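# Transfer 96-well plate from shaker S1 to nest N1

## Task

Take the 96-well plate off plate shaker S1 and place it in plate nest N1. It must rest level within the nest's locating features, with well A1 (the plate's clipped corner) at the nest corner labelled A1, and stay there with no help from the robot. Then release it and pull the gripper away.

## Robot and tools

ROBOT. Two xArm7 arms, left_arm and right_arm, each with a parallel two-finger gripper. Base roots in the scene frame: left_arm at (+0.049, +0.292, 0) m, quat_wxyz (+0.998, 0, 0, +0.065); right_arm at (-0.040, -0.268, 0) m, quat_wxyz (+0.999, 0, 0, -0.051). The idle arm may be parked out of the way. The arms must never collide or shove each other.

SCENE FRAME. Origin on the table surface midway between the arms, +z up, +x pointing out across the table, left_arm on the +y side. The names left and right are labels only, not image sides.

GRIPPER. Fingers point along the gripper's +z axis and close along its y axis. end_effector_position is the pinch point between closed pads, roughly 2 cm short of the fingertips; during closing the tips advance about 10 mm along +z. Maximum pad gap is 84 mm. Grip a plate only across its width, on the body above the flange. If a pad is pushed down onto a base flange it can jam, and opening may not release it. Well A1 sits at the plate's cut-off corner.

execute_actions(actions, pictures). actions is a list holding zero or one item.
- [] : no command; just returns the current state.
- {"rows": [...], "steps": n}: a motion. rows holds 1 to 15 rows; steps is 1 to 15 (default 15), each step lasting 1/30 s. Row k is used on step k; if rows run out, the final row repeats.
- {"steps": n} with no rows: a wait of up to 300 steps, measured from the previous result, with your reply time counted inside it.
pictures (boolean) chooses whether camera images come back; by default they do. A refused call moves nothing.

ROW LAYOUT. One row covers both arms: 16 numbers, each in [-1, 1], even if one arm stays still. Order: left_arm waist, shoulder, upper arm roll, elbow, forearm roll, wrist pitch, wrist roll, opening; then the same eight for right_arm. The seven joint entries are offsets, not poses: scale 1.0 = 2.036 rad, measured from that arm's joint angles in the most recent result that printed them (before any such result, and for later calls inside the same reply, from wherever the arm is when the action begins). Every row is relative to that same reference, not to the previous row. So an all-zero row returns the arm to the reference angles; it is not a hold or wait. The opening entry is absolute: +1 fully open, -1 closed.

JOINT RANGES (rad), same order: waist -6.283..6.283, shoulder -2.059..2.094, upper arm roll -6.283..6.283, elbow -0.192..3.927, forearm roll -6.283..6.283, wrist pitch -1.693..3.142, wrist roll -6.283..6.283. A request more than 0.010 rad outward beyond a range end is refused; true ends may differ by up to 0.010 rad. Requests past the true end get clipped there, and the result may say "joint sent to its limit" (possibly referring to an earlier, still running action). Absence of that line does not prove room remains.

MOTION LIMITS. Joint targets move at most 3.14 rad/s, with about 0.16 s to accelerate; all joints of one arm are timed to arrive together. Each step the target stays within 0.623 rad of the measured angle, and if the gripper would be sent over 70 mm from its measured spot, the targets are pulled back. Large moves therefore take several calls. Between calls the arms keep heading to the last row sent until motion stalls or a step is HELD; after that only a new action moves them further. Fingers finish opening or closing regardless.

RESULTS.
- State line "left_arm: … | right_arm: …": gripper position (m) and quat_wxyz plus linear and angular velocity, in the scene frame. Reported positions can be off, more so at long reach.
- Joint positions / Joint velocities: per arm, seven joints (rad, rad/s) then pad gap (m, m/s; 0.084 when open).
- grip_measured: actual opening on the command scale. To hold something, command an opening clearly below it; lower squeezes harder (about 24 N per pad at most). Sending grip_measured back still presses lightly on parts up to about 6 cm wide. Closing fast can squeeze too hard.
- Joint torques: total drive output per joint, with offset, scale and noise; nonzero even in free air.
- "joint command not followed": a clearance check altered or blocked targets on some steps. HELD marks steps where your row was wholly or partly withheld.
- TORQUE FAULT: contact torque reached a load limit (N m: waist 46, shoulder 46, upper arm roll 27.6, elbow 27.6, forearm roll 27.6, wrist pitch 18.4, wrist roll 18.4; held weight counts). The arm backs off, freezes 10 s and drops the rest of the call.
- MOTOR HOT (from 65 °C) and OVER-TEMPERATURE FAULT (80 °C, arm braked until cool): holding loads heats motors, even while you think.

zoom_image(camera, region): enlarged view of part of the latest image from cam_high, cam_low, cam_left_wrist or cam_right_wrist (each 504x504). region = [x0, y0, x1, y1] in pixels, origin top-left, at most 504 per side. Wrist camera frame: +z forward, +x right, +y down in the image.

read_manual(section): returns licence texts only ("licences"); no motion.

finished_scene(scene): ends the current scene, given its number; irreversible; the result reports success. Replying without any tool call ends everything.

CAUTIONS. Never drop or knock anything off the table. Avoid slams, hard pushes and arm contact. Occasional external tugs may hit a held part or nudge loose items, so grip firmly. Move smoothly and finish by opening and withdrawing so the plate rests on its own.

Each tool is called after ">>>" by a JSON object that holds its "name" and its "arguments".

## Session

>>> {"name": "execute_actions", "arguments": {"actions": []}}

Scene clock: 0.00 s of 8400.00 s.
left_arm: end_effector_position=(+0.4754, +0.6816, +0.3218) grip_measured=+1.00 end_effector_quat_wxyz=(+0.009, +0.353, +0.840, +0.413) end_effector_velocity=(-0.000, +0.000, -0.000) end_effector_angular_velocity=(-0.000, -0.000, +0.000) | right_arm: end_effector_position=(+0.3567, -0.3096, +0.2483) grip_measured=+1.00 end_effector_quat_wxyz=(-0.001, +0.999, -0.052, -0.002) end_effector_velocity=(+0.000, +0.000, +0.000) end_effector_angular_velocity=(-0.000, -0.000, +0.001)
Joint positions: left_arm=[ 1.147 -0.126 -0.562  0.95   0.813  0.381 -2.317  0.084] | right_arm=[-0.001 -0.251 -0.003  0.914  0.002  1.169 -0.003  0.084]
Joint velocities: left_arm=[-0.  0.  0. -0. -0. -0. -0. -0.] | right_arm=[ 0.  0. -0.  0. -0. -0. -0.  0.]
Joint torques (N m, as the arm reports them, + toward a larger angle): no reading
Motor temperatures (°C, as the motors report them): left_arm=[27 31 32 30 27 31 34] | right_arm=[27 26 29 29 29 33 31]

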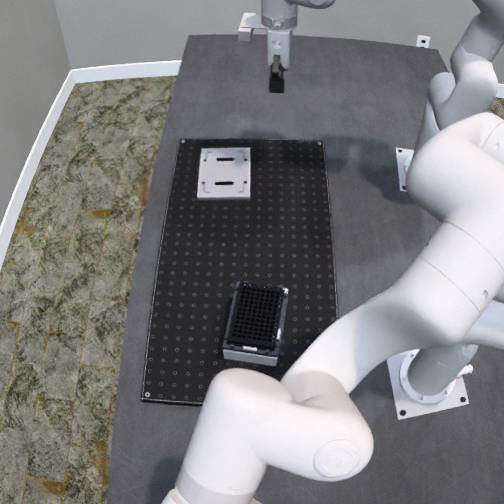

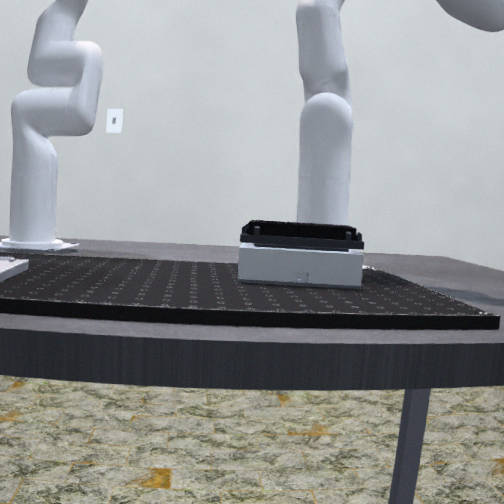

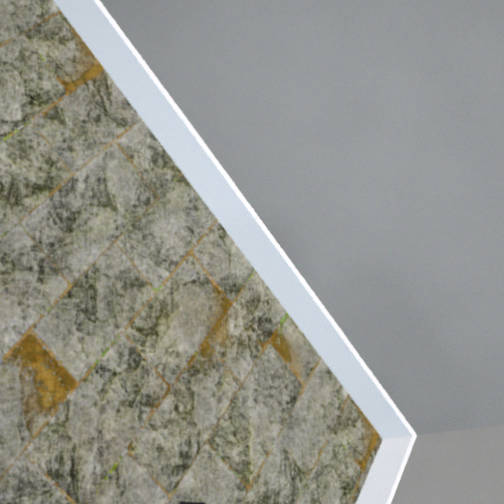

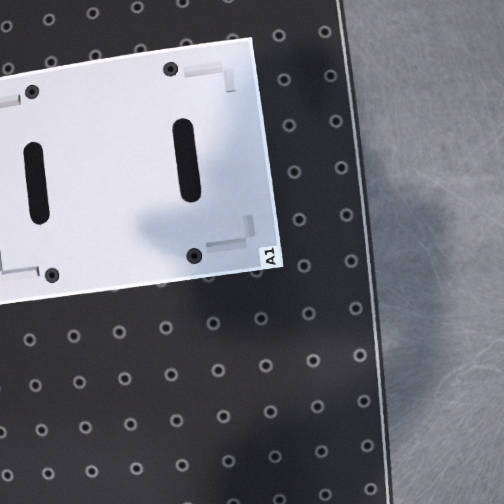

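>>> {"name": "zoom_image", "arguments": {"camera": "cam_high", "region": [140, 120, 350, 400]}}

Region (140, 120, 350, 400) of cam_high's 504x504 image, scaled by 1.800, with more detail than that image has; it fills the left 378 columns of this view, and the rest is white.

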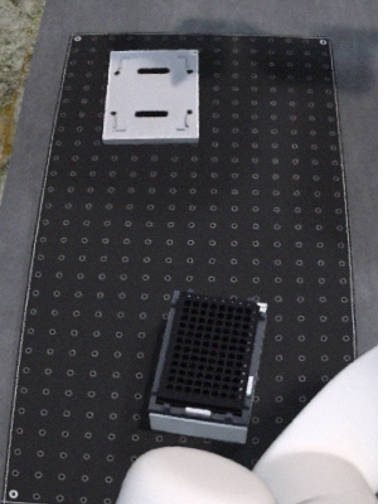

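>>> {"name": "execute_actions", "arguments": {"actions": [{"rows": [[0,0,0,0,0,0,0,1, 0.382,0.319,0,0.388,0,0.067,-0.439,1]], "steps": 15}], "pictures": false}}

>>> {"name": "execute_actions", "arguments": {"actions": [{"steps": 30}]}}

Scene clock: 4.43 s of 8400.00 s.
left_arm: end_effector_position=(+0.4754, +0.6816, +0.3218) grip_measured=+1.00 end_effector_quat_wxyz=(+0.009, +0.353, +0.840, +0.413) end_effector_velocity=(-0.000, +0.000, -0.000) end_effector_angular_velocity=(-0.000, -0.000, +0.001) | right_arm: end_effector_position=(+0.4387, -0.1221, +0.2559) grip_measured=+1.00 end_effector_quat_wxyz=(-0.002, +0.934, +0.356, -0.010) end_effector_velocity=(+0.082, +0.469, +0.015) end_effector_angular_velocity=(+0.034, -0.044, +1.892)
Joint positions: left_arm=[ 1.147 -0.126 -0.562  0.95   0.813  0.381 -2.317  0.084] | right_arm=[ 0.399  0.098 -0.002  1.32   0.002  1.242 -0.434  0.084]
Joint velocities: left_arm=[-0.     0.001  0.001  0.     0.    -0.     0.     0.   ] | right_arm=[ 0.852  0.677 -0.002  0.869 -0.     0.142 -1.042 -0.   ]
Joint torques (N m, as the arm reports them, + toward a larger angle): left_arm=[ -0.8  -10.63   2.34  18.74  -0.78  -1.3   -0.09] | right_arm=[ -0.69 -22.47   0.72  22.44  -0.35  -1.46  -0.45]
Motor temperatures (°C, as the motors report them): left_arm=[27 31 32 32 27 31 34] | right_arm=[27 27 29 31 29 33 31]
Steps of this call (steps 1 to 90: nothing new was sent; then 0.93 s passed at rest; steps 91 to 105: all 15 steps of this action). Readings (joint positions):
91: left_arm=[1.147 -0.126 -0.562 0.950 0.813 0.381 -2.317] | right_arm=[-0.000 -0.251 -0.003 0.915 0.002 1.169 -0.004]
92: left_arm=[1.147 -0.126 -0.562 0.950 0.813 0.381 -2.317] | right_arm=[0.007 -0.244 -0.005 0.922 0.002 1.172 -0.012]
94: left_arm=[1.147 -0.126 -0.562 0.950 0.813 0.381 -2.317] | right_arm=[0.059 -0.192 -0.011 0.978 0.002 1.184 -0.068]
98: left_arm=[1.147 -0.126 -0.562 0.950 0.813 0.381 -2.317] | right_arm=[0.193 -0.065 -0.003 1.109 0.002 1.208 -0.198]
105: the state above

Scene clock: 5.43 s of 8400.00 s.
left_arm: end_effector_position=(+0.4754, +0.6816, +0.3218) grip_measured=+1.00 end_effector_quat_wxyz=(+0.009, +0.353, +0.840, +0.413) end_effector_velocity=(+0.000, -0.000, +0.000) end_effector_angular_velocity=(-0.000, -0.001, +0.000) | right_arm: end_effector_position=(+0.4211, +0.0988, +0.2505) grip_measured=+1.00 end_effector_quat_wxyz=(-0.000, +0.708, +0.706, +0.000) end_effector_velocity=(-0.000, +0.001, -0.000) end_effector_angular_velocity=(-0.000, -0.001, +0.003)
Joint positions: left_arm=[ 1.147 -0.126 -0.562  0.95   0.813  0.381 -2.317  0.084] | right_arm=[ 0.776  0.398 -0.003  1.704  0.002  1.305 -0.897  0.084]
Joint velocities: left_arm=[ 0.    -0.    -0.    -0.     0.    -0.    -0.001 -0.   ] | right_arm=[ 0.003  0.001 -0.001  0.001 -0.001 -0.    -0.001 -0.   ]
Joint torques (N m, as the arm reports them, + toward a larger angle): left_arm=[ -0.71 -10.74   2.38  19.01  -0.78  -1.3   -0.26] | right_arm=[ -1.64 -27.37  -0.19  23.02  -1.    -1.58  -0.43]
Motor temperatures (°C, as the motors report them): left_arm=[27 31 32 32 27 31 34] | right_arm=[27 27 29 32 29 33 31]
Steps of this call (steps 1 to 30: the robot went on to your last target). Readings (joint positions):
1: left_arm=[1.147 -0.126 -0.562 0.950 0.813 0.381 -2.317] | right_arm=[0.428 0.121 -0.002 1.348 0.002 1.247 -0.469]
2: left_arm=[1.147 -0.126 -0.562 0.950 0.813 0.381 -2.317] | right_arm=[0.456 0.143 -0.002 1.377 0.002 1.251 -0.503]
4: left_arm=[1.147 -0.126 -0.562 0.950 0.813 0.381 -2.317] | right_arm=[0.512 0.187 -0.002 1.434 0.002 1.261 -0.571]
8: left_arm=[1.147 -0.126 -0.562 0.950 0.813 0.381 -2.317] | right_arm=[0.620 0.274 -0.002 1.544 0.002 1.279 -0.704]
30: the state above

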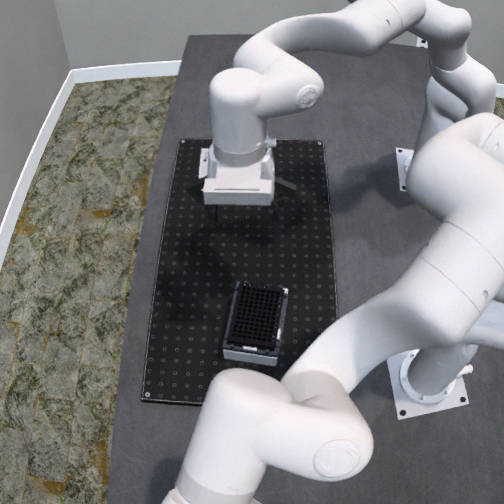

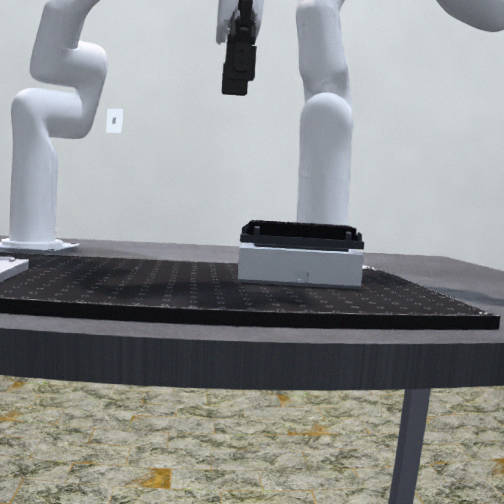

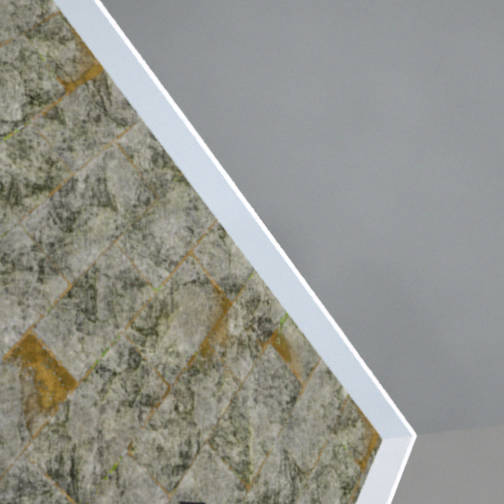

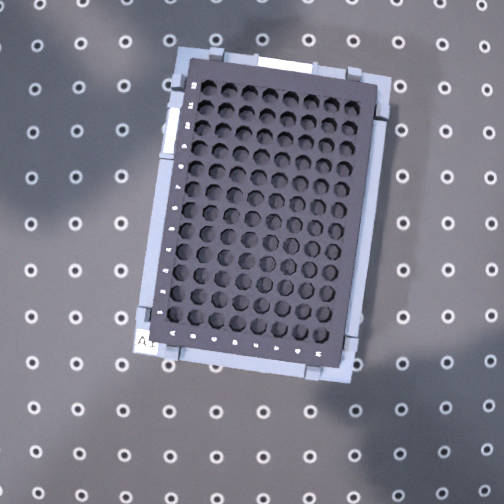

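>>> {"name": "execute_actions", "arguments": {"actions": [{"rows": [[0,0,0,0,0,0,0,1, 0.0653,0.1116,0,-0.0129,0,-0.124,0.1356,1]], "steps": 15}], "pictures": false}}

>>> {"name": "execute_actions", "arguments": {"actions": [{"steps": 15}]}}

Scene clock: 7.70 s of 8400.00 s.
left_arm: end_effector_position=(+0.4754, +0.6816, +0.3218) grip_measured=+1.00 end_effector_quat_wxyz=(+0.009, +0.353, +0.840, +0.413) end_effector_velocity=(+0.000, -0.000, +0.001) end_effector_angular_velocity=(+0.001, -0.000, -0.001) | right_arm: end_effector_position=(+0.3922, +0.1827, +0.1188) grip_measured=+1.00 end_effector_quat_wxyz=(-0.000, +0.755, +0.655, -0.003) end_effector_velocity=(+0.063, +0.004, +0.060) end_effector_angular_velocity=(+0.103, -0.148, -0.113)
Joint positions: left_arm=[ 1.147 -0.126 -0.562  0.95   0.813  0.381 -2.317  0.084] | right_arm=[ 0.909  0.626 -0.001  1.676  0.002  1.057 -0.624  0.084]
Joint velocities: left_arm=[ 0.    -0.001 -0.001  0.     0.    -0.    -0.     0.   ] | right_arm=[-0.014 -0.045 -0.057  0.068 -0.002 -0.064  0.054  0.   ]
Joint torques (N m, as the arm reports them, + toward a larger angle): left_arm=[ -0.61 -10.56   2.23  19.15  -0.74  -1.33  -0.06] | right_arm=[ -2.43 -33.23  -1.08  23.29  -0.42  -1.73  -0.27]
Motor temperatures (°C, as the motors report them): left_arm=[27 31 32 33 27 31 34] | right_arm=[27 27 29 33 29 33 31]
Steps of this call (steps 1 to 15: the robot went on to your last target; steps 16 to 53: nothing new was sent; steps 54 to 68: all 15 steps of this action). Readings (joint positions):
54: left_arm=[1.147 -0.126 -0.562 0.950 0.813 0.381 -2.317] | right_arm=[0.777 0.399 -0.003 1.704 0.002 1.304 -0.896]
55: left_arm=[1.147 -0.126 -0.562 0.950 0.813 0.381 -2.317] | right_arm=[0.780 0.403 -0.004 1.705 0.002 1.297 -0.887]
57: left_arm=[1.147 -0.126 -0.562 0.950 0.813 0.381 -2.317] | right_arm=[0.802 0.439 -0.009 1.706 0.002 1.248 -0.835]
61: left_arm=[1.147 -0.126 -0.562 0.950 0.813 0.381 -2.317] | right_arm=[0.860 0.542 -0.001 1.685 0.002 1.148 -0.724]
68: the state above

Scene clock: 8.20 s of 8400.00 s.
left_arm: end_effector_position=(+0.4754, +0.6816, +0.3218) grip_measured=+1.00 end_effector_quat_wxyz=(+0.009, +0.353, +0.840, +0.413) end_effector_velocity=(-0.000, +0.000, +0.001) end_effector_angular_velocity=(+0.001, +0.000, +0.000) | right_arm: end_effector_position=(+0.3943, +0.1831, +0.1204) grip_measured=+1.00 end_effector_quat_wxyz=(-0.000, +0.757, +0.653, +0.000) end_effector_velocity=(-0.001, +0.000, -0.001) end_effector_angular_velocity=(-0.001, +0.001, +0.001)
Joint positions: left_arm=[ 1.147 -0.126 -0.562  0.95   0.813  0.381 -2.317  0.084] | right_arm=[ 0.909  0.625 -0.003  1.678  0.002  1.053 -0.621  0.084]
Joint velocities: left_arm=[ 0.    -0.001  0.001  0.     0.    -0.     0.001  0.   ] | right_arm=[ 0.     0.001  0.001 -0.    -0.001 -0.    -0.    -0.   ]
Joint torques (N m, as the arm reports them, + toward a larger angle): left_arm=[ -0.31 -10.58   2.24  18.98  -0.84  -1.31  -0.23] | right_arm=[ -1.15 -31.74  -0.29  22.31  -0.1   -1.58  -0.44]
Motor temperatures (°C, as the motors report them): left_arm=[27 31 32 33 27 31 34] | right_arm=[27 27 29 33 29 33 31]
Steps of this call (steps 1 to 15: the robot went on to your last target). Readings (joint positions):
1: left_arm=[1.147 -0.126 -0.562 0.950 0.813 0.381 -2.317] | right_arm=[0.909 0.624 -0.003 1.678 0.002 1.055 -0.623]
2: left_arm=[1.147 -0.126 -0.562 0.950 0.813 0.381 -2.317] | right_arm=[0.908 0.622 -0.005 1.680 0.002 1.054 -0.622]
4: left_arm=[1.147 -0.126 -0.562 0.950 0.813 0.381 -2.317] | right_arm=[0.907 0.621 -0.005 1.681 0.002 1.053 -0.621]
8: left_arm=[1.147 -0.126 -0.562 0.950 0.813 0.381 -2.317] | right_arm=[0.909 0.624 -0.003 1.678 0.002 1.053 -0.621]
15: the state above
All arms were judged still, so your last target was given up. Only a new action makes them travel on or press farther. Fingers that are still opening or closing keep moving.

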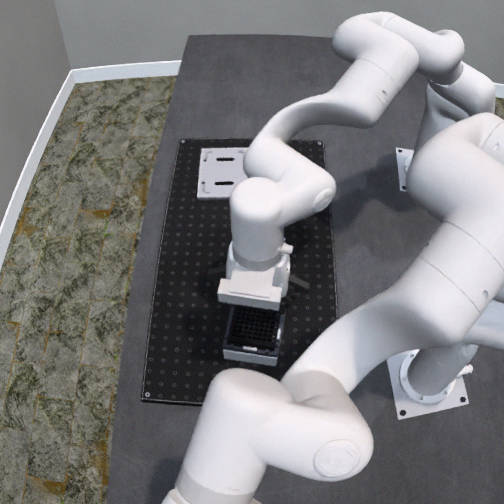

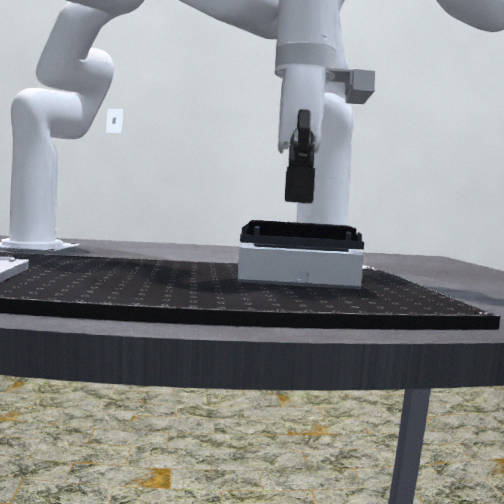

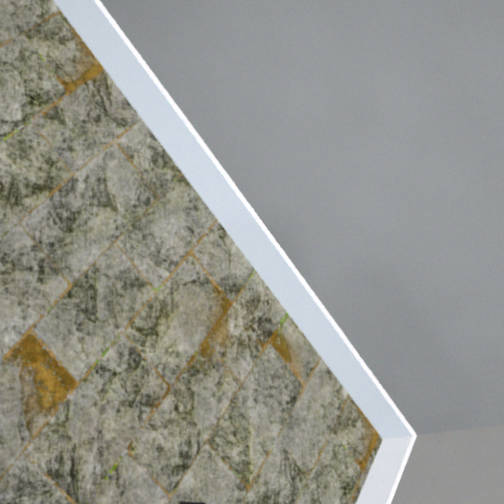

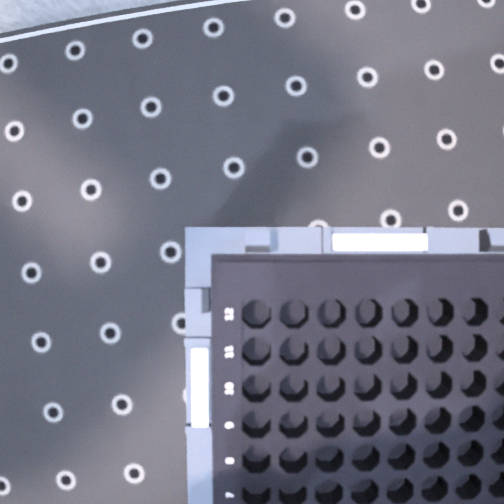

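>>> {"name": "execute_actions", "arguments": {"actions": [{"rows": [[0,0,0,0,0,0,0,1, 0,0.0201,0,-0.0154,0,-0.0355,0,1]], "steps": 15}]}}

>>> {"name": "zoom_image", "arguments": {"camera": "cam_low", "region": [220, 170, 390, 290]}}

Scene clock: 10.17 s of 8400.00 s.
left_arm: end_effector_position=(+0.4754, +0.6816, +0.3218) grip_measured=+1.00 end_effector_quat_wxyz=(+0.009, +0.353, +0.840, +0.413) end_effector_velocity=(-0.000, -0.000, +0.000) end_effector_angular_velocity=(+0.001, +0.000, -0.000) | right_arm: end_effector_position=(+0.3943, +0.1831, +0.0875) grip_measured=+1.00 end_effector_quat_wxyz=(+0.000, +0.757, +0.653, +0.000) end_effector_velocity=(-0.000, +0.001, -0.001) end_effector_angular_velocity=(+0.001, +0.000, +0.000)
Joint positions: left_arm=[ 1.147 -0.126 -0.562  0.95   0.813  0.381 -2.317  0.084] | right_arm=[ 0.909  0.665 -0.003  1.647  0.002  0.981 -0.621  0.084]
Joint velocities: left_arm=[-0.    -0.001 -0.     0.     0.     0.     0.    -0.   ] | right_arm=[ 0.     0.002  0.    -0.     0.001 -0.003 -0.     0.   ]
Joint torques (N m, as the arm reports them, + toward a larger angle): left_arm=[ -0.64 -10.55   2.01  18.97  -0.89  -1.48  -0.22] | right_arm=[ -0.79 -31.91   0.01  21.78  -0.46  -1.45  -0.56]
Motor temperatures (°C, as the motors report them): left_arm=[27 31 32 33 27 31 34] | right_arm=[27 28 29 33 29 33 31]
Steps of this call (steps 1 to 44: nothing new was sent; steps 45 to 59: all 15 steps of this action). Readings (joint positions):
45: left_arm=[1.147 -0.126 -0.562 0.950 0.813 0.381 -2.317] | right_arm=[0.909 0.625 -0.003 1.677 0.002 1.052 -0.620]
46: left_arm=[1.147 -0.126 -0.562 0.950 0.813 0.381 -2.317] | right_arm=[0.909 0.628 -0.003 1.675 0.002 1.043 -0.620]
48: left_arm=[1.147 -0.126 -0.562 0.950 0.813 0.381 -2.317] | right_arm=[0.909 0.645 -0.003 1.663 0.002 1.007 -0.620]
52: left_arm=[1.147 -0.126 -0.562 0.950 0.813 0.381 -2.317] | right_arm=[0.908 0.667 -0.004 1.646 0.002 0.984 -0.621]
59: the state above

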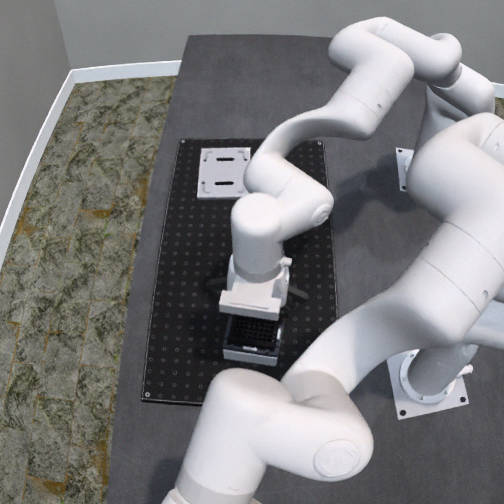

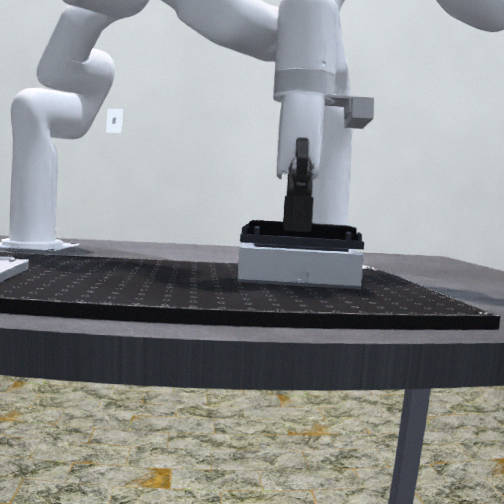

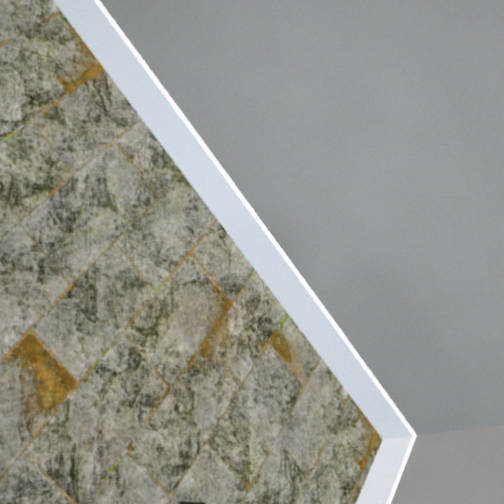

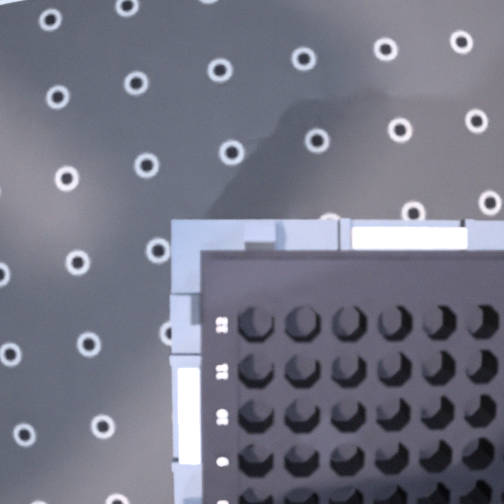

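Region (220, 170, 390, 290) of cam_low's 504x504 image, scaled by 2.965, with more detail than that image has; it fills the top 356 rows of this view, and the rest is white.

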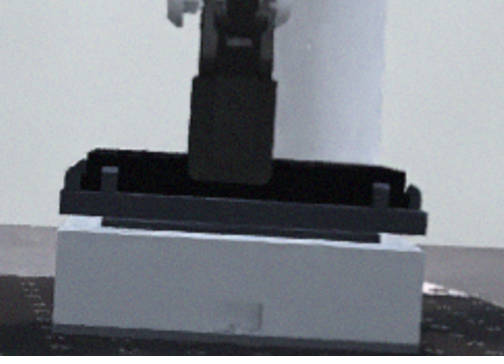

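>>> {"name": "execute_actions", "arguments": {"actions": [{"rows": [[0,0,0,0,0,0,0,1, 0,0.0012,0,-0.0009,0,-0.0021,0,1],[0,0,0,0,0,0,0,1, 0,0.0012,0,-0.0009,0,-0.0021,0,1],[0,0,0,0,0,0,0,1, 0,0.0012,0,-0.0009,0,-0.0021,0,1],[0,0,0,0,0,0,0,1, 0,0.0012,0,-0.0009,0,-0.0021,0,1],[0,0,0,0,0,0,0,1, 0,0.0012,0,-0.0009,0,-0.0021,0,0.8],[0,0,0,0,0,0,0,1, 0,0.0012,0,-0.0009,0,-0.0021,0,0.6],[0,0,0,0,0,0,0,1, 0,0.0012,0,-0.0009,0,-0.0021,0,0.3]], "steps": 15}], "pictures": false}}

>>> {"name": "execute_actions", "arguments": {"actions": [{"rows": [[0,0,0,0,0,0,0,1, 0,-0.0213,0,0.0163,0,0.0376,0,0.3]], "steps": 15}]}}

Scene clock: 11.63 s of 8400.00 s.
left_arm: end_effector_position=(+0.4754, +0.6816, +0.3218) grip_measured=+1.00 end_effector_quat_wxyz=(+0.009, +0.353, +0.840, +0.413) end_effector_velocity=(+0.000, -0.000, -0.000) end_effector_angular_velocity=(+0.000, +0.000, -0.000) | right_arm: end_effector_position=(+0.3949, +0.1830, +0.0862) grip_measured=+0.94 end_effector_quat_wxyz=(+0.000, +0.757, +0.653, +0.001) end_effector_velocity=(-0.001, -0.000, -0.001) end_effector_angular_velocity=(+0.000, +0.002, -0.001)
Joint positions: left_arm=[ 1.147 -0.126 -0.562  0.95   0.813  0.381 -2.317  0.084] | right_arm=[ 0.909  0.667 -0.004  1.645  0.002  0.976 -0.621  0.082]
Joint velocities: left_arm=[-0.    -0.    -0.    -0.     0.001 -0.    -0.    -0.   ] | right_arm=[-0.001  0.     0.001 -0.001  0.001  0.     0.     0.   ]
Joint torques (N m, as the arm reports them, + toward a larger angle): left_arm=[ -0.35 -10.94   2.06  18.95  -0.8   -1.47  -0.11] | right_arm=[ -0.03 -29.8    0.9   19.14   0.26  -1.69  -0.04]
Motor temperatures (°C, as the motors report them): left_arm=[27 32 32 34 27 31 34] | right_arm=[27 28 29 34 29 33 31]
Steps of this call (steps 1 to 15: the robot went on to your last target; steps 16 to 29: nothing new was sent; steps 30 to 44: all 15 steps of this action). Readings (joint positions):
30: left_arm=[1.147 -0.126 -0.562 0.950 0.813 0.381 -2.317] | right_arm=[0.909 0.666 -0.003 1.646 0.002 0.980 -0.621]
31: left_arm=[1.147 -0.126 -0.562 0.950 0.813 0.381 -2.317] | right_arm=[0.909 0.666 -0.003 1.646 0.002 0.979 -0.621]
33: left_arm=[1.147 -0.126 -0.562 0.950 0.813 0.381 -2.317] | right_arm=[0.909 0.667 -0.003 1.645 0.002 0.977 -0.621]
37: left_arm=[1.147 -0.126 -0.562 0.950 0.813 0.381 -2.317] | right_arm=[0.909 0.667 -0.004 1.646 0.002 0.976 -0.621]
44: the state above

Scene clock: 12.13 s of 8400.00 s.
left_arm: end_effector_position=(+0.4754, +0.6816, +0.3218) grip_measured=+1.00 end_effector_quat_wxyz=(+0.009, +0.353, +0.840, +0.413) end_effector_velocity=(-0.000, +0.000, -0.001) end_effector_angular_velocity=(-0.002, +0.001, +0.000) | right_arm: end_effector_position=(+0.3941, +0.1824, +0.1195) grip_measured=+0.93 end_effector_quat_wxyz=(+0.000, +0.757, +0.653, -0.001) end_effector_velocity=(+0.009, +0.005, +0.017) end_effector_angular_velocity=(+0.026, -0.028, -0.002)
Joint positions: left_arm=[ 1.147 -0.126 -0.562  0.95   0.813  0.381 -2.317  0.084] | right_arm=[ 0.909  0.625 -0.004  1.677  0.002  1.053 -0.62   0.082]
Joint velocities: left_arm=[-0.     0.002  0.001  0.    -0.     0.     0.     0.   ] | right_arm=[-0.002 -0.014 -0.002  0.018 -0.002 -0.006 -0.     0.   ]
Joint torques (N m, as the arm reports them, + toward a larger angle): left_arm=[ -0.71 -10.63   2.1   19.11  -0.8   -1.31  -0.04] | right_arm=[ -0.15 -31.11  -0.69  22.63  -0.7   -1.43  -0.45]
Motor temperatures (°C, as the motors report them): left_arm=[27 32 32 34 27 31 34] | right_arm=[27 28 29 34 29 33 31]
Steps of this call (steps 1 to 15: all 15 steps of this action). Readings (joint positions):
1: left_arm=[1.147 -0.126 -0.562 0.950 0.813 0.381 -2.317] | right_arm=[0.909 0.667 -0.004 1.646 0.002 0.977 -0.621]
2: left_arm=[1.147 -0.126 -0.562 0.950 0.813 0.381 -2.317] | right_arm=[0.909 0.665 -0.004 1.648 0.002 0.985 -0.621]
4: left_arm=[1.147 -0.126 -0.562 0.950 0.813 0.381 -2.317] | right_arm=[0.908 0.648 -0.004 1.661 0.002 1.021 -0.621]
8: left_arm=[1.147 -0.126 -0.562 0.950 0.813 0.381 -2.317] | right_arm=[0.910 0.621 -0.002 1.681 0.003 1.050 -0.620]
15: the state above

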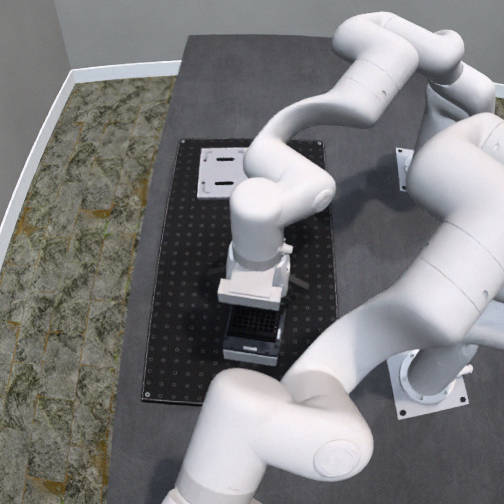

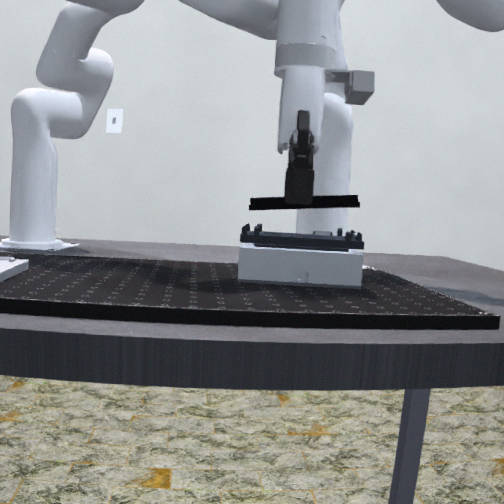

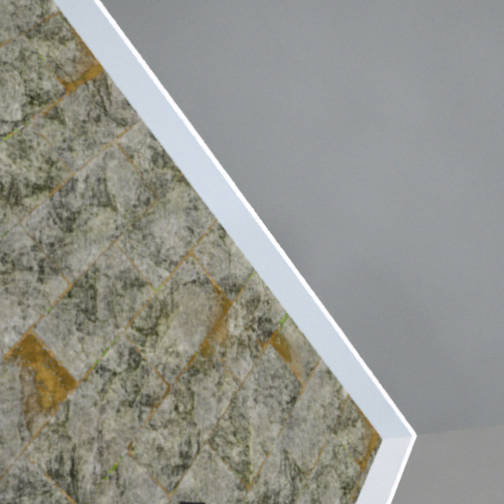

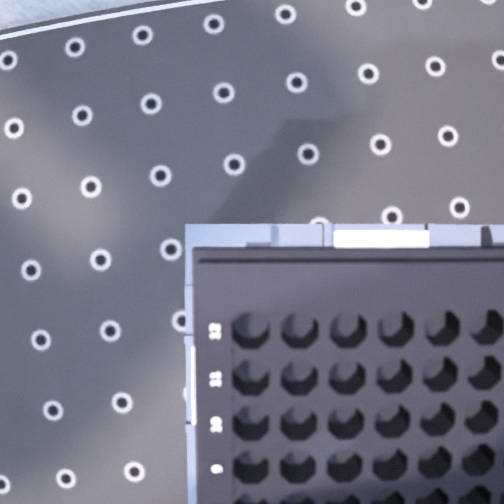

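>>> {"name": "execute_actions", "arguments": {"actions": [{"rows": [[0,0,0,0,0,0,0,1, -0.3512,-0.1374,0,-0.2785,0,-0.1416,-0.4474,-0.5]], "steps": 15}], "pictures": false}}

>>> {"name": "execute_actions", "arguments": {"actions": [{"steps": 30}]}}

Scene clock: 13.77 s of 8400.00 s.
left_arm: end_effector_position=(+0.4754, +0.6816, +0.3218) grip_measured=+1.00 end_effector_quat_wxyz=(+0.009, +0.353, +0.840, +0.413) end_effector_velocity=(-0.000, +0.000, -0.001) end_effector_angular_velocity=(-0.002, +0.000, +0.001) | right_arm: end_effector_position=(+0.4793, -0.0150, +0.1013) grip_measured=+0.93 end_effector_quat_wxyz=(+0.000, +0.743, +0.669, +0.000) end_effector_velocity=(+0.092, -0.456, -0.044) end_effector_angular_velocity=(+0.002, +0.004, +0.330)
Joint positions: left_arm=[ 1.147 -0.126 -0.562  0.95   0.813  0.381 -2.317  0.084] | right_arm=[ 0.561  0.486 -0.005  1.396  0.002  0.91  -1.014  0.082]
Joint velocities: left_arm=[-0.     0.002  0.001  0.     0.     0.    -0.     0.   ] | right_arm=[-0.787 -0.3    0.008 -0.611 -0.001 -0.309 -1.11   0.   ]
Joint torques (N m, as the arm reports them, + toward a larger angle): left_arm=[ -0.35 -10.39   2.32  19.11  -0.74  -1.15  -0.2 ] | right_arm=[ -0.16 -29.91   0.07  21.13  -0.56  -1.71  -0.29]
Motor temperatures (°C, as the motors report them): left_arm=[27 32 32 34 27 31 34] | right_arm=[27 29 29 34 29 33 31]
Steps of this call (steps 1 to 15: the robot went on to your last target; steps 16 to 34: nothing new was sent; steps 35 to 49: all 15 steps of this action). Readings (joint positions):
35: left_arm=[1.147 -0.126 -0.562 0.950 0.813 0.381 -2.317] | right_arm=[0.908 0.624 -0.003 1.678 0.002 1.052 -0.621]
36: left_arm=[1.147 -0.126 -0.562 0.950 0.813 0.381 -2.317] | right_arm=[0.902 0.620 -0.001 1.671 0.002 1.048 -0.630]
38: left_arm=[1.147 -0.126 -0.562 0.950 0.813 0.381 -2.317] | right_arm=[0.859 0.599 0.008 1.627 0.003 1.026 -0.679]
42: left_arm=[1.147 -0.126 -0.562 0.950 0.813 0.381 -2.317] | right_arm=[0.745 0.556 -0.005 1.538 0.002 0.982 -0.786]
49: the state above

Scene clock: 14.77 s of 8400.00 s.
left_arm: end_effector_position=(+0.4754, +0.6816, +0.3218) grip_measured=+1.00 end_effector_quat_wxyz=(+0.009, +0.353, +0.840, +0.413) end_effector_velocity=(-0.000, +0.000, -0.000) end_effector_angular_velocity=(-0.000, +0.000, -0.000) | right_arm: end_effector_position=(+0.4757, -0.2219, +0.0797) grip_measured=+0.93 end_effector_quat_wxyz=(-0.000, +0.690, +0.724, -0.000) end_effector_velocity=(+0.007, -0.072, +0.002) end_effector_angular_velocity=(-0.047, -0.007, -0.105)
Joint positions: left_arm=[ 1.147 -0.126 -0.562  0.95   0.813  0.381 -2.317  0.084] | right_arm=[ 0.195  0.346 -0.004  1.11   0.002  0.765 -1.531  0.082]
Joint velocities: left_arm=[-0.     0.001  0.001  0.     0.    -0.     0.001 -0.   ] | right_arm=[-0.038 -0.004 -0.091  0.    -0.024  0.002 -0.001  0.   ]
Joint torques (N m, as the arm reports them, + toward a larger angle): left_arm=[ -0.44 -10.82   2.21  19.04  -0.89  -1.24  -0.03] | right_arm=[ -3.65 -25.48  -2.76  20.76  -0.9   -1.55  -0.25]
Motor temperatures (°C, as the motors report them): left_arm=[27 32 32 34 27 31 34] | right_arm=[27 29 30 34 29 33 31]
Steps of this call (steps 1 to 30: the robot went on to your last target). Readings (joint positions):
1: left_arm=[1.147 -0.126 -0.562 0.950 0.813 0.381 -2.317] | right_arm=[0.534 0.476 -0.005 1.375 0.002 0.899 -1.052]
2: left_arm=[1.147 -0.126 -0.562 0.950 0.813 0.381 -2.317] | right_arm=[0.508 0.465 -0.005 1.355 0.002 0.889 -1.089]
4: left_arm=[1.147 -0.126 -0.562 0.950 0.813 0.381 -2.317] | right_arm=[0.454 0.445 -0.005 1.313 0.002 0.868 -1.165]
8: left_arm=[1.147 -0.126 -0.562 0.950 0.813 0.381 -2.317] | right_arm=[0.345 0.403 -0.004 1.228 0.002 0.825 -1.318]
30: the state above

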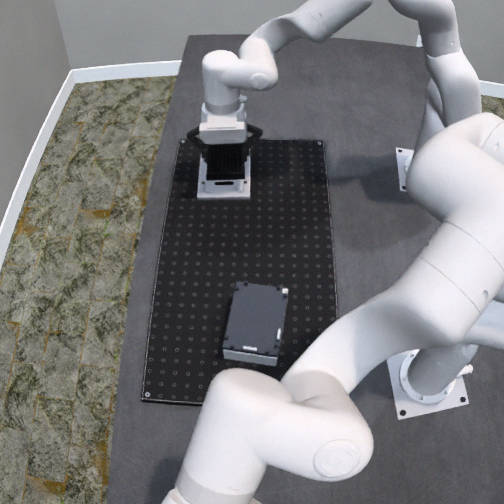

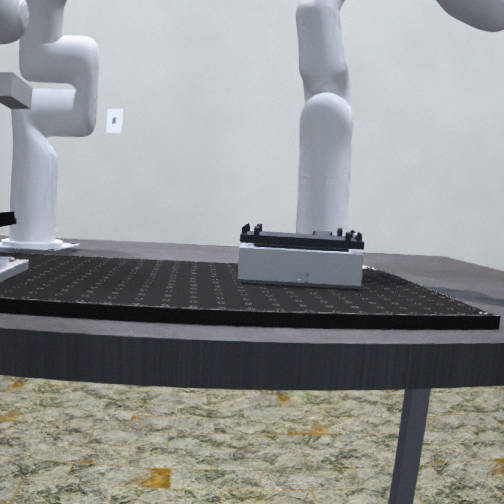

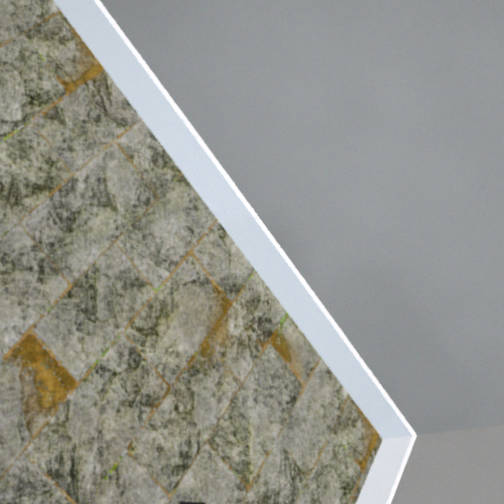

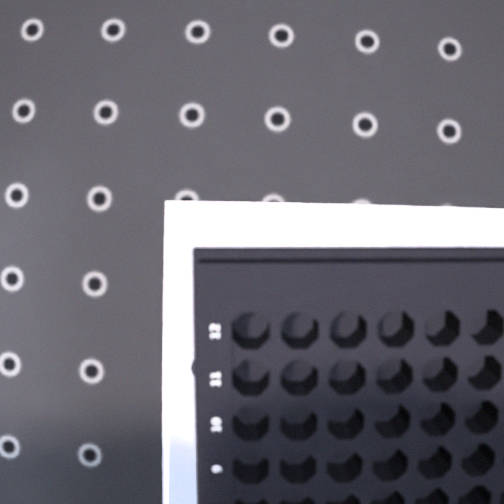

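>>> {"name": "execute_actions", "arguments": {"actions": [{"rows": [[0,0,0,0,0,0,0,1, -0.0005,0.0264,0,-0.0067,0,-0.0335,0.0113,-0.5]], "steps": 15}]}}

Scene clock: 16.03 s of 8400.00 s.
left_arm: end_effector_position=(+0.4754, +0.6816, +0.3218) grip_measured=+1.00 end_effector_quat_wxyz=(+0.009, +0.353, +0.840, +0.413) end_effector_velocity=(-0.000, +0.000, +0.000) end_effector_angular_velocity=(+0.001, +0.001, +0.000) | right_arm: end_effector_position=(+0.4761, -0.2225, +0.0524) grip_measured=+0.93 end_effector_quat_wxyz=(+0.000, +0.698, +0.716, +0.000) end_effector_velocity=(-0.003, -0.000, -0.004) end_effector_angular_velocity=(-0.001, +0.009, +0.001)
Joint positions: left_arm=[ 1.147 -0.126 -0.562  0.95   0.813  0.381 -2.317  0.084] | right_arm=[ 0.194  0.399 -0.004  1.097  0.002  0.697 -1.508  0.082]
Joint velocities: left_arm=[ 0.    -0.001  0.001 -0.     0.     0.     0.001 -0.   ] | right_arm=[-0.     0.005  0.001 -0.005 -0.002 -0.     0.001  0.   ]
Joint torques (N m, as the arm reports them, + toward a larger angle): left_arm=[ -0.29 -10.69   2.03  19.03  -0.94  -1.31  -0.14] | right_arm=[ -1.34 -25.9   -0.56  19.85  -0.16  -1.91  -0.33]
Motor temperatures (°C, as the motors report them): left_arm=[27 32 32 35 27 31 34] | right_arm=[27 29 30 35 29 33 31]
Steps of this call (steps 1 to 15: the robot went on to your last target; steps 16 to 23: nothing new was sent; steps 24 to 38: all 15 steps of this action). Readings (joint positions):
24: left_arm=[1.147 -0.126 -0.562 0.950 0.813 0.381 -2.317] | right_arm=[0.194 0.346 -0.004 1.110 0.002 0.764 -1.531]
25: left_arm=[1.147 -0.126 -0.562 0.950 0.813 0.381 -2.317] | right_arm=[0.194 0.350 -0.004 1.109 0.002 0.756 -1.528]
27: left_arm=[1.147 -0.126 -0.562 0.950 0.813 0.381 -2.317] | right_arm=[0.194 0.376 -0.004 1.105 0.002 0.722 -1.517]
31: left_arm=[1.147 -0.126 -0.562 0.950 0.813 0.381 -2.317] | right_arm=[0.194 0.401 -0.003 1.094 0.002 0.701 -1.509]
38: the state above

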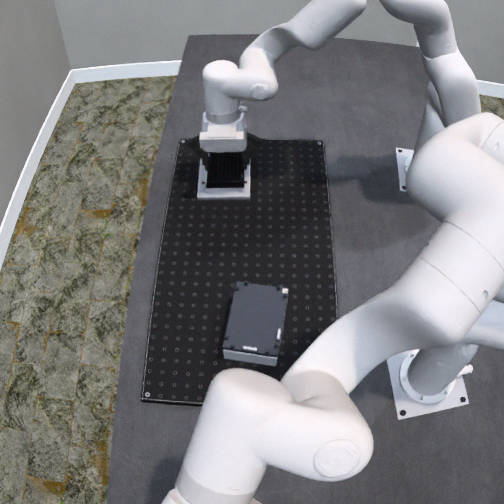

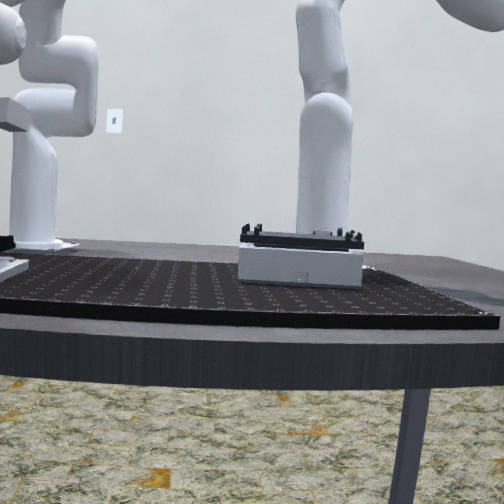

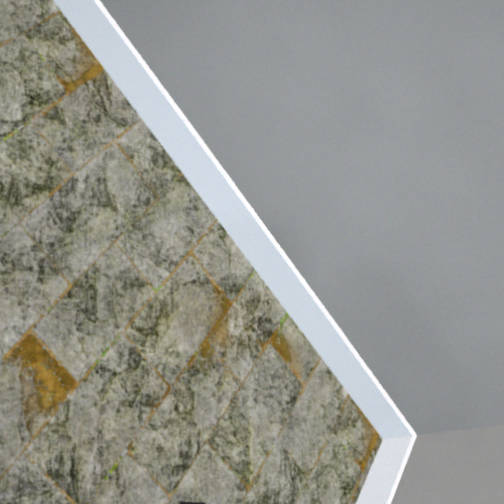

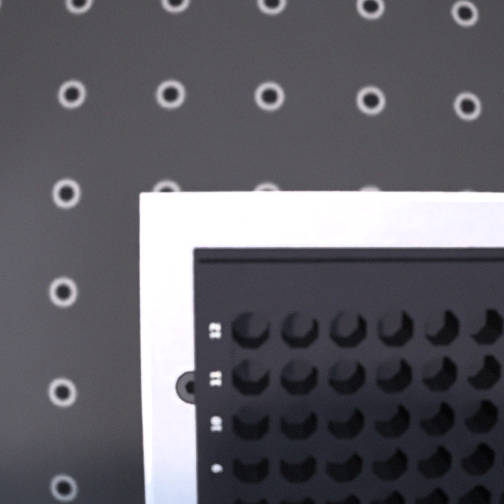

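>>> {"name": "execute_actions", "arguments": {"actions": [{"rows": [[0,0,0,0,0,0,0,1, -0.0024,0,0,0,0,0,-0.0024,-0.5],[0,0,0,0,0,0,0,1, -0.0024,0,0,0,0,0,-0.0024,-0.5],[0,0,0,0,0,0,0,1, -0.0024,0,0,0,0,0,-0.0024,-0.5],[0,0,0,0,0,0,0,1, -0.0024,0.003,0,-0.0008,0,-0.0038,-0.0024,-0.5],[0,0,0,0,0,0,0,1, -0.0024,0.006,0,-0.0015,0,-0.0076,-0.0024,-0.5],[0,0,0,0,0,0,0,1, -0.0024,0.009,0,-0.0023,0,-0.0114,-0.0024,-0.5],[0,0,0,0,0,0,0,1, -0.0024,0.0113,0,-0.0029,0,-0.0144,-0.0024,-0.5]], "steps": 15}]}}

Scene clock: 18.10 s of 8400.00 s.
left_arm: end_effector_position=(+0.4754, +0.6816, +0.3218) grip_measured=+1.00 end_effector_quat_wxyz=(+0.009, +0.353, +0.840, +0.413) end_effector_velocity=(+0.000, -0.000, -0.000) end_effector_angular_velocity=(-0.000, +0.001, -0.001) | right_arm: end_effector_position=(+0.4773, -0.2248, +0.0439) grip_measured=+0.94 end_effector_quat_wxyz=(+0.002, +0.698, +0.716, +0.002) end_effector_velocity=(+0.020, -0.006, -0.003) end_effector_angular_velocity=(+0.001, -0.054, -0.034)
Joint positions: left_arm=[ 1.147 -0.126 -0.562  0.95   0.813  0.381 -2.317  0.084] | right_arm=[ 0.189  0.417 -0.003  1.093  0.002  0.671 -1.513  0.082]
Joint velocities: left_arm=[ 0.     0.001 -0.001 -0.     0.    -0.     0.001  0.   ] | right_arm=[-0.002  0.031 -0.012  0.023  0.002 -0.062  0.02  -0.002]
Joint torques (N m, as the arm reports them, + toward a larger angle): left_arm=[  0.05 -10.82   2.03  19.11  -0.73  -1.43  -0.2 ] | right_arm=[ -2.1  -13.16  -0.52  12.11  -0.82  -2.37  -1.67]
Motor temperatures (°C, as the motors report them): left_arm=[27 32 32 35 27 31 34] | right_arm=[27 29 30 35 29 33 31]
Steps of this call (steps 1 to 15: the robot went on to your last target; steps 16 to 47: nothing new was sent; steps 48 to 62: all 15 steps of this action). Readings (joint positions):
48: left_arm=[1.147 -0.126 -0.562 0.950 0.813 0.381 -2.317] | right_arm=[0.193 0.400 -0.004 1.096 0.002 0.697 -1.508]
49: left_arm=[1.147 -0.126 -0.562 0.950 0.813 0.381 -2.317] | right_arm=[0.192 0.399 -0.003 1.097 0.002 0.697 -1.510]
51: left_arm=[1.147 -0.126 -0.562 0.950 0.813 0.381 -2.317] | right_arm=[0.190 0.399 -0.004 1.097 0.002 0.697 -1.512]
55: left_arm=[1.147 -0.126 -0.562 0.950 0.813 0.381 -2.317] | right_arm=[0.189 0.412 -0.003 1.094 0.002 0.679 -1.513]
62: the state above

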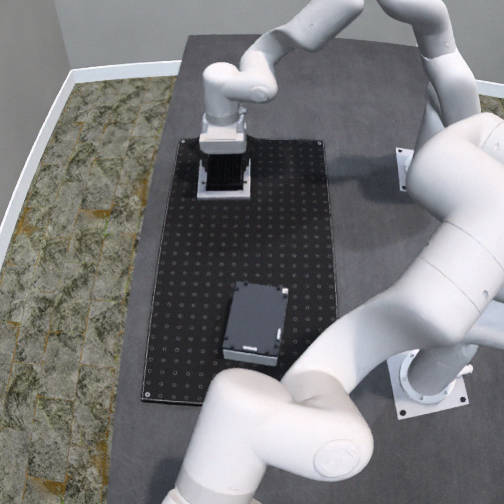

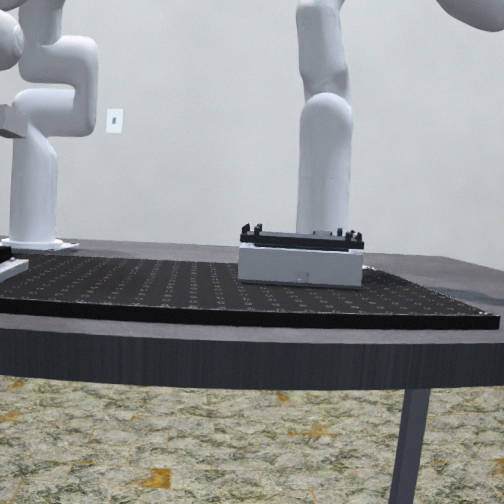

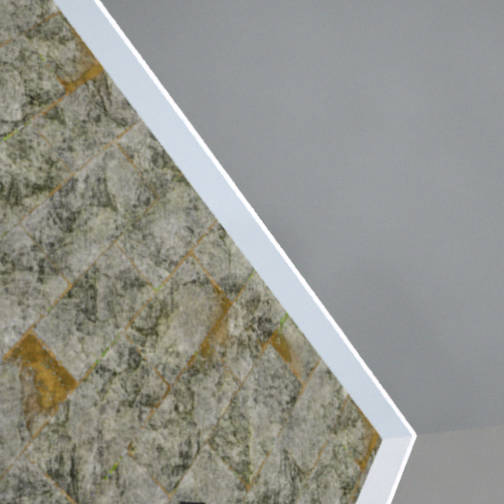

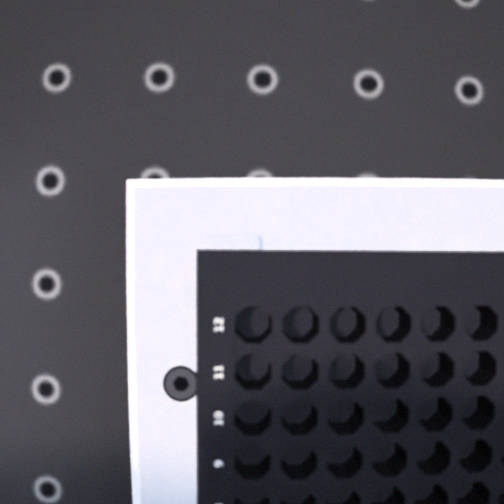

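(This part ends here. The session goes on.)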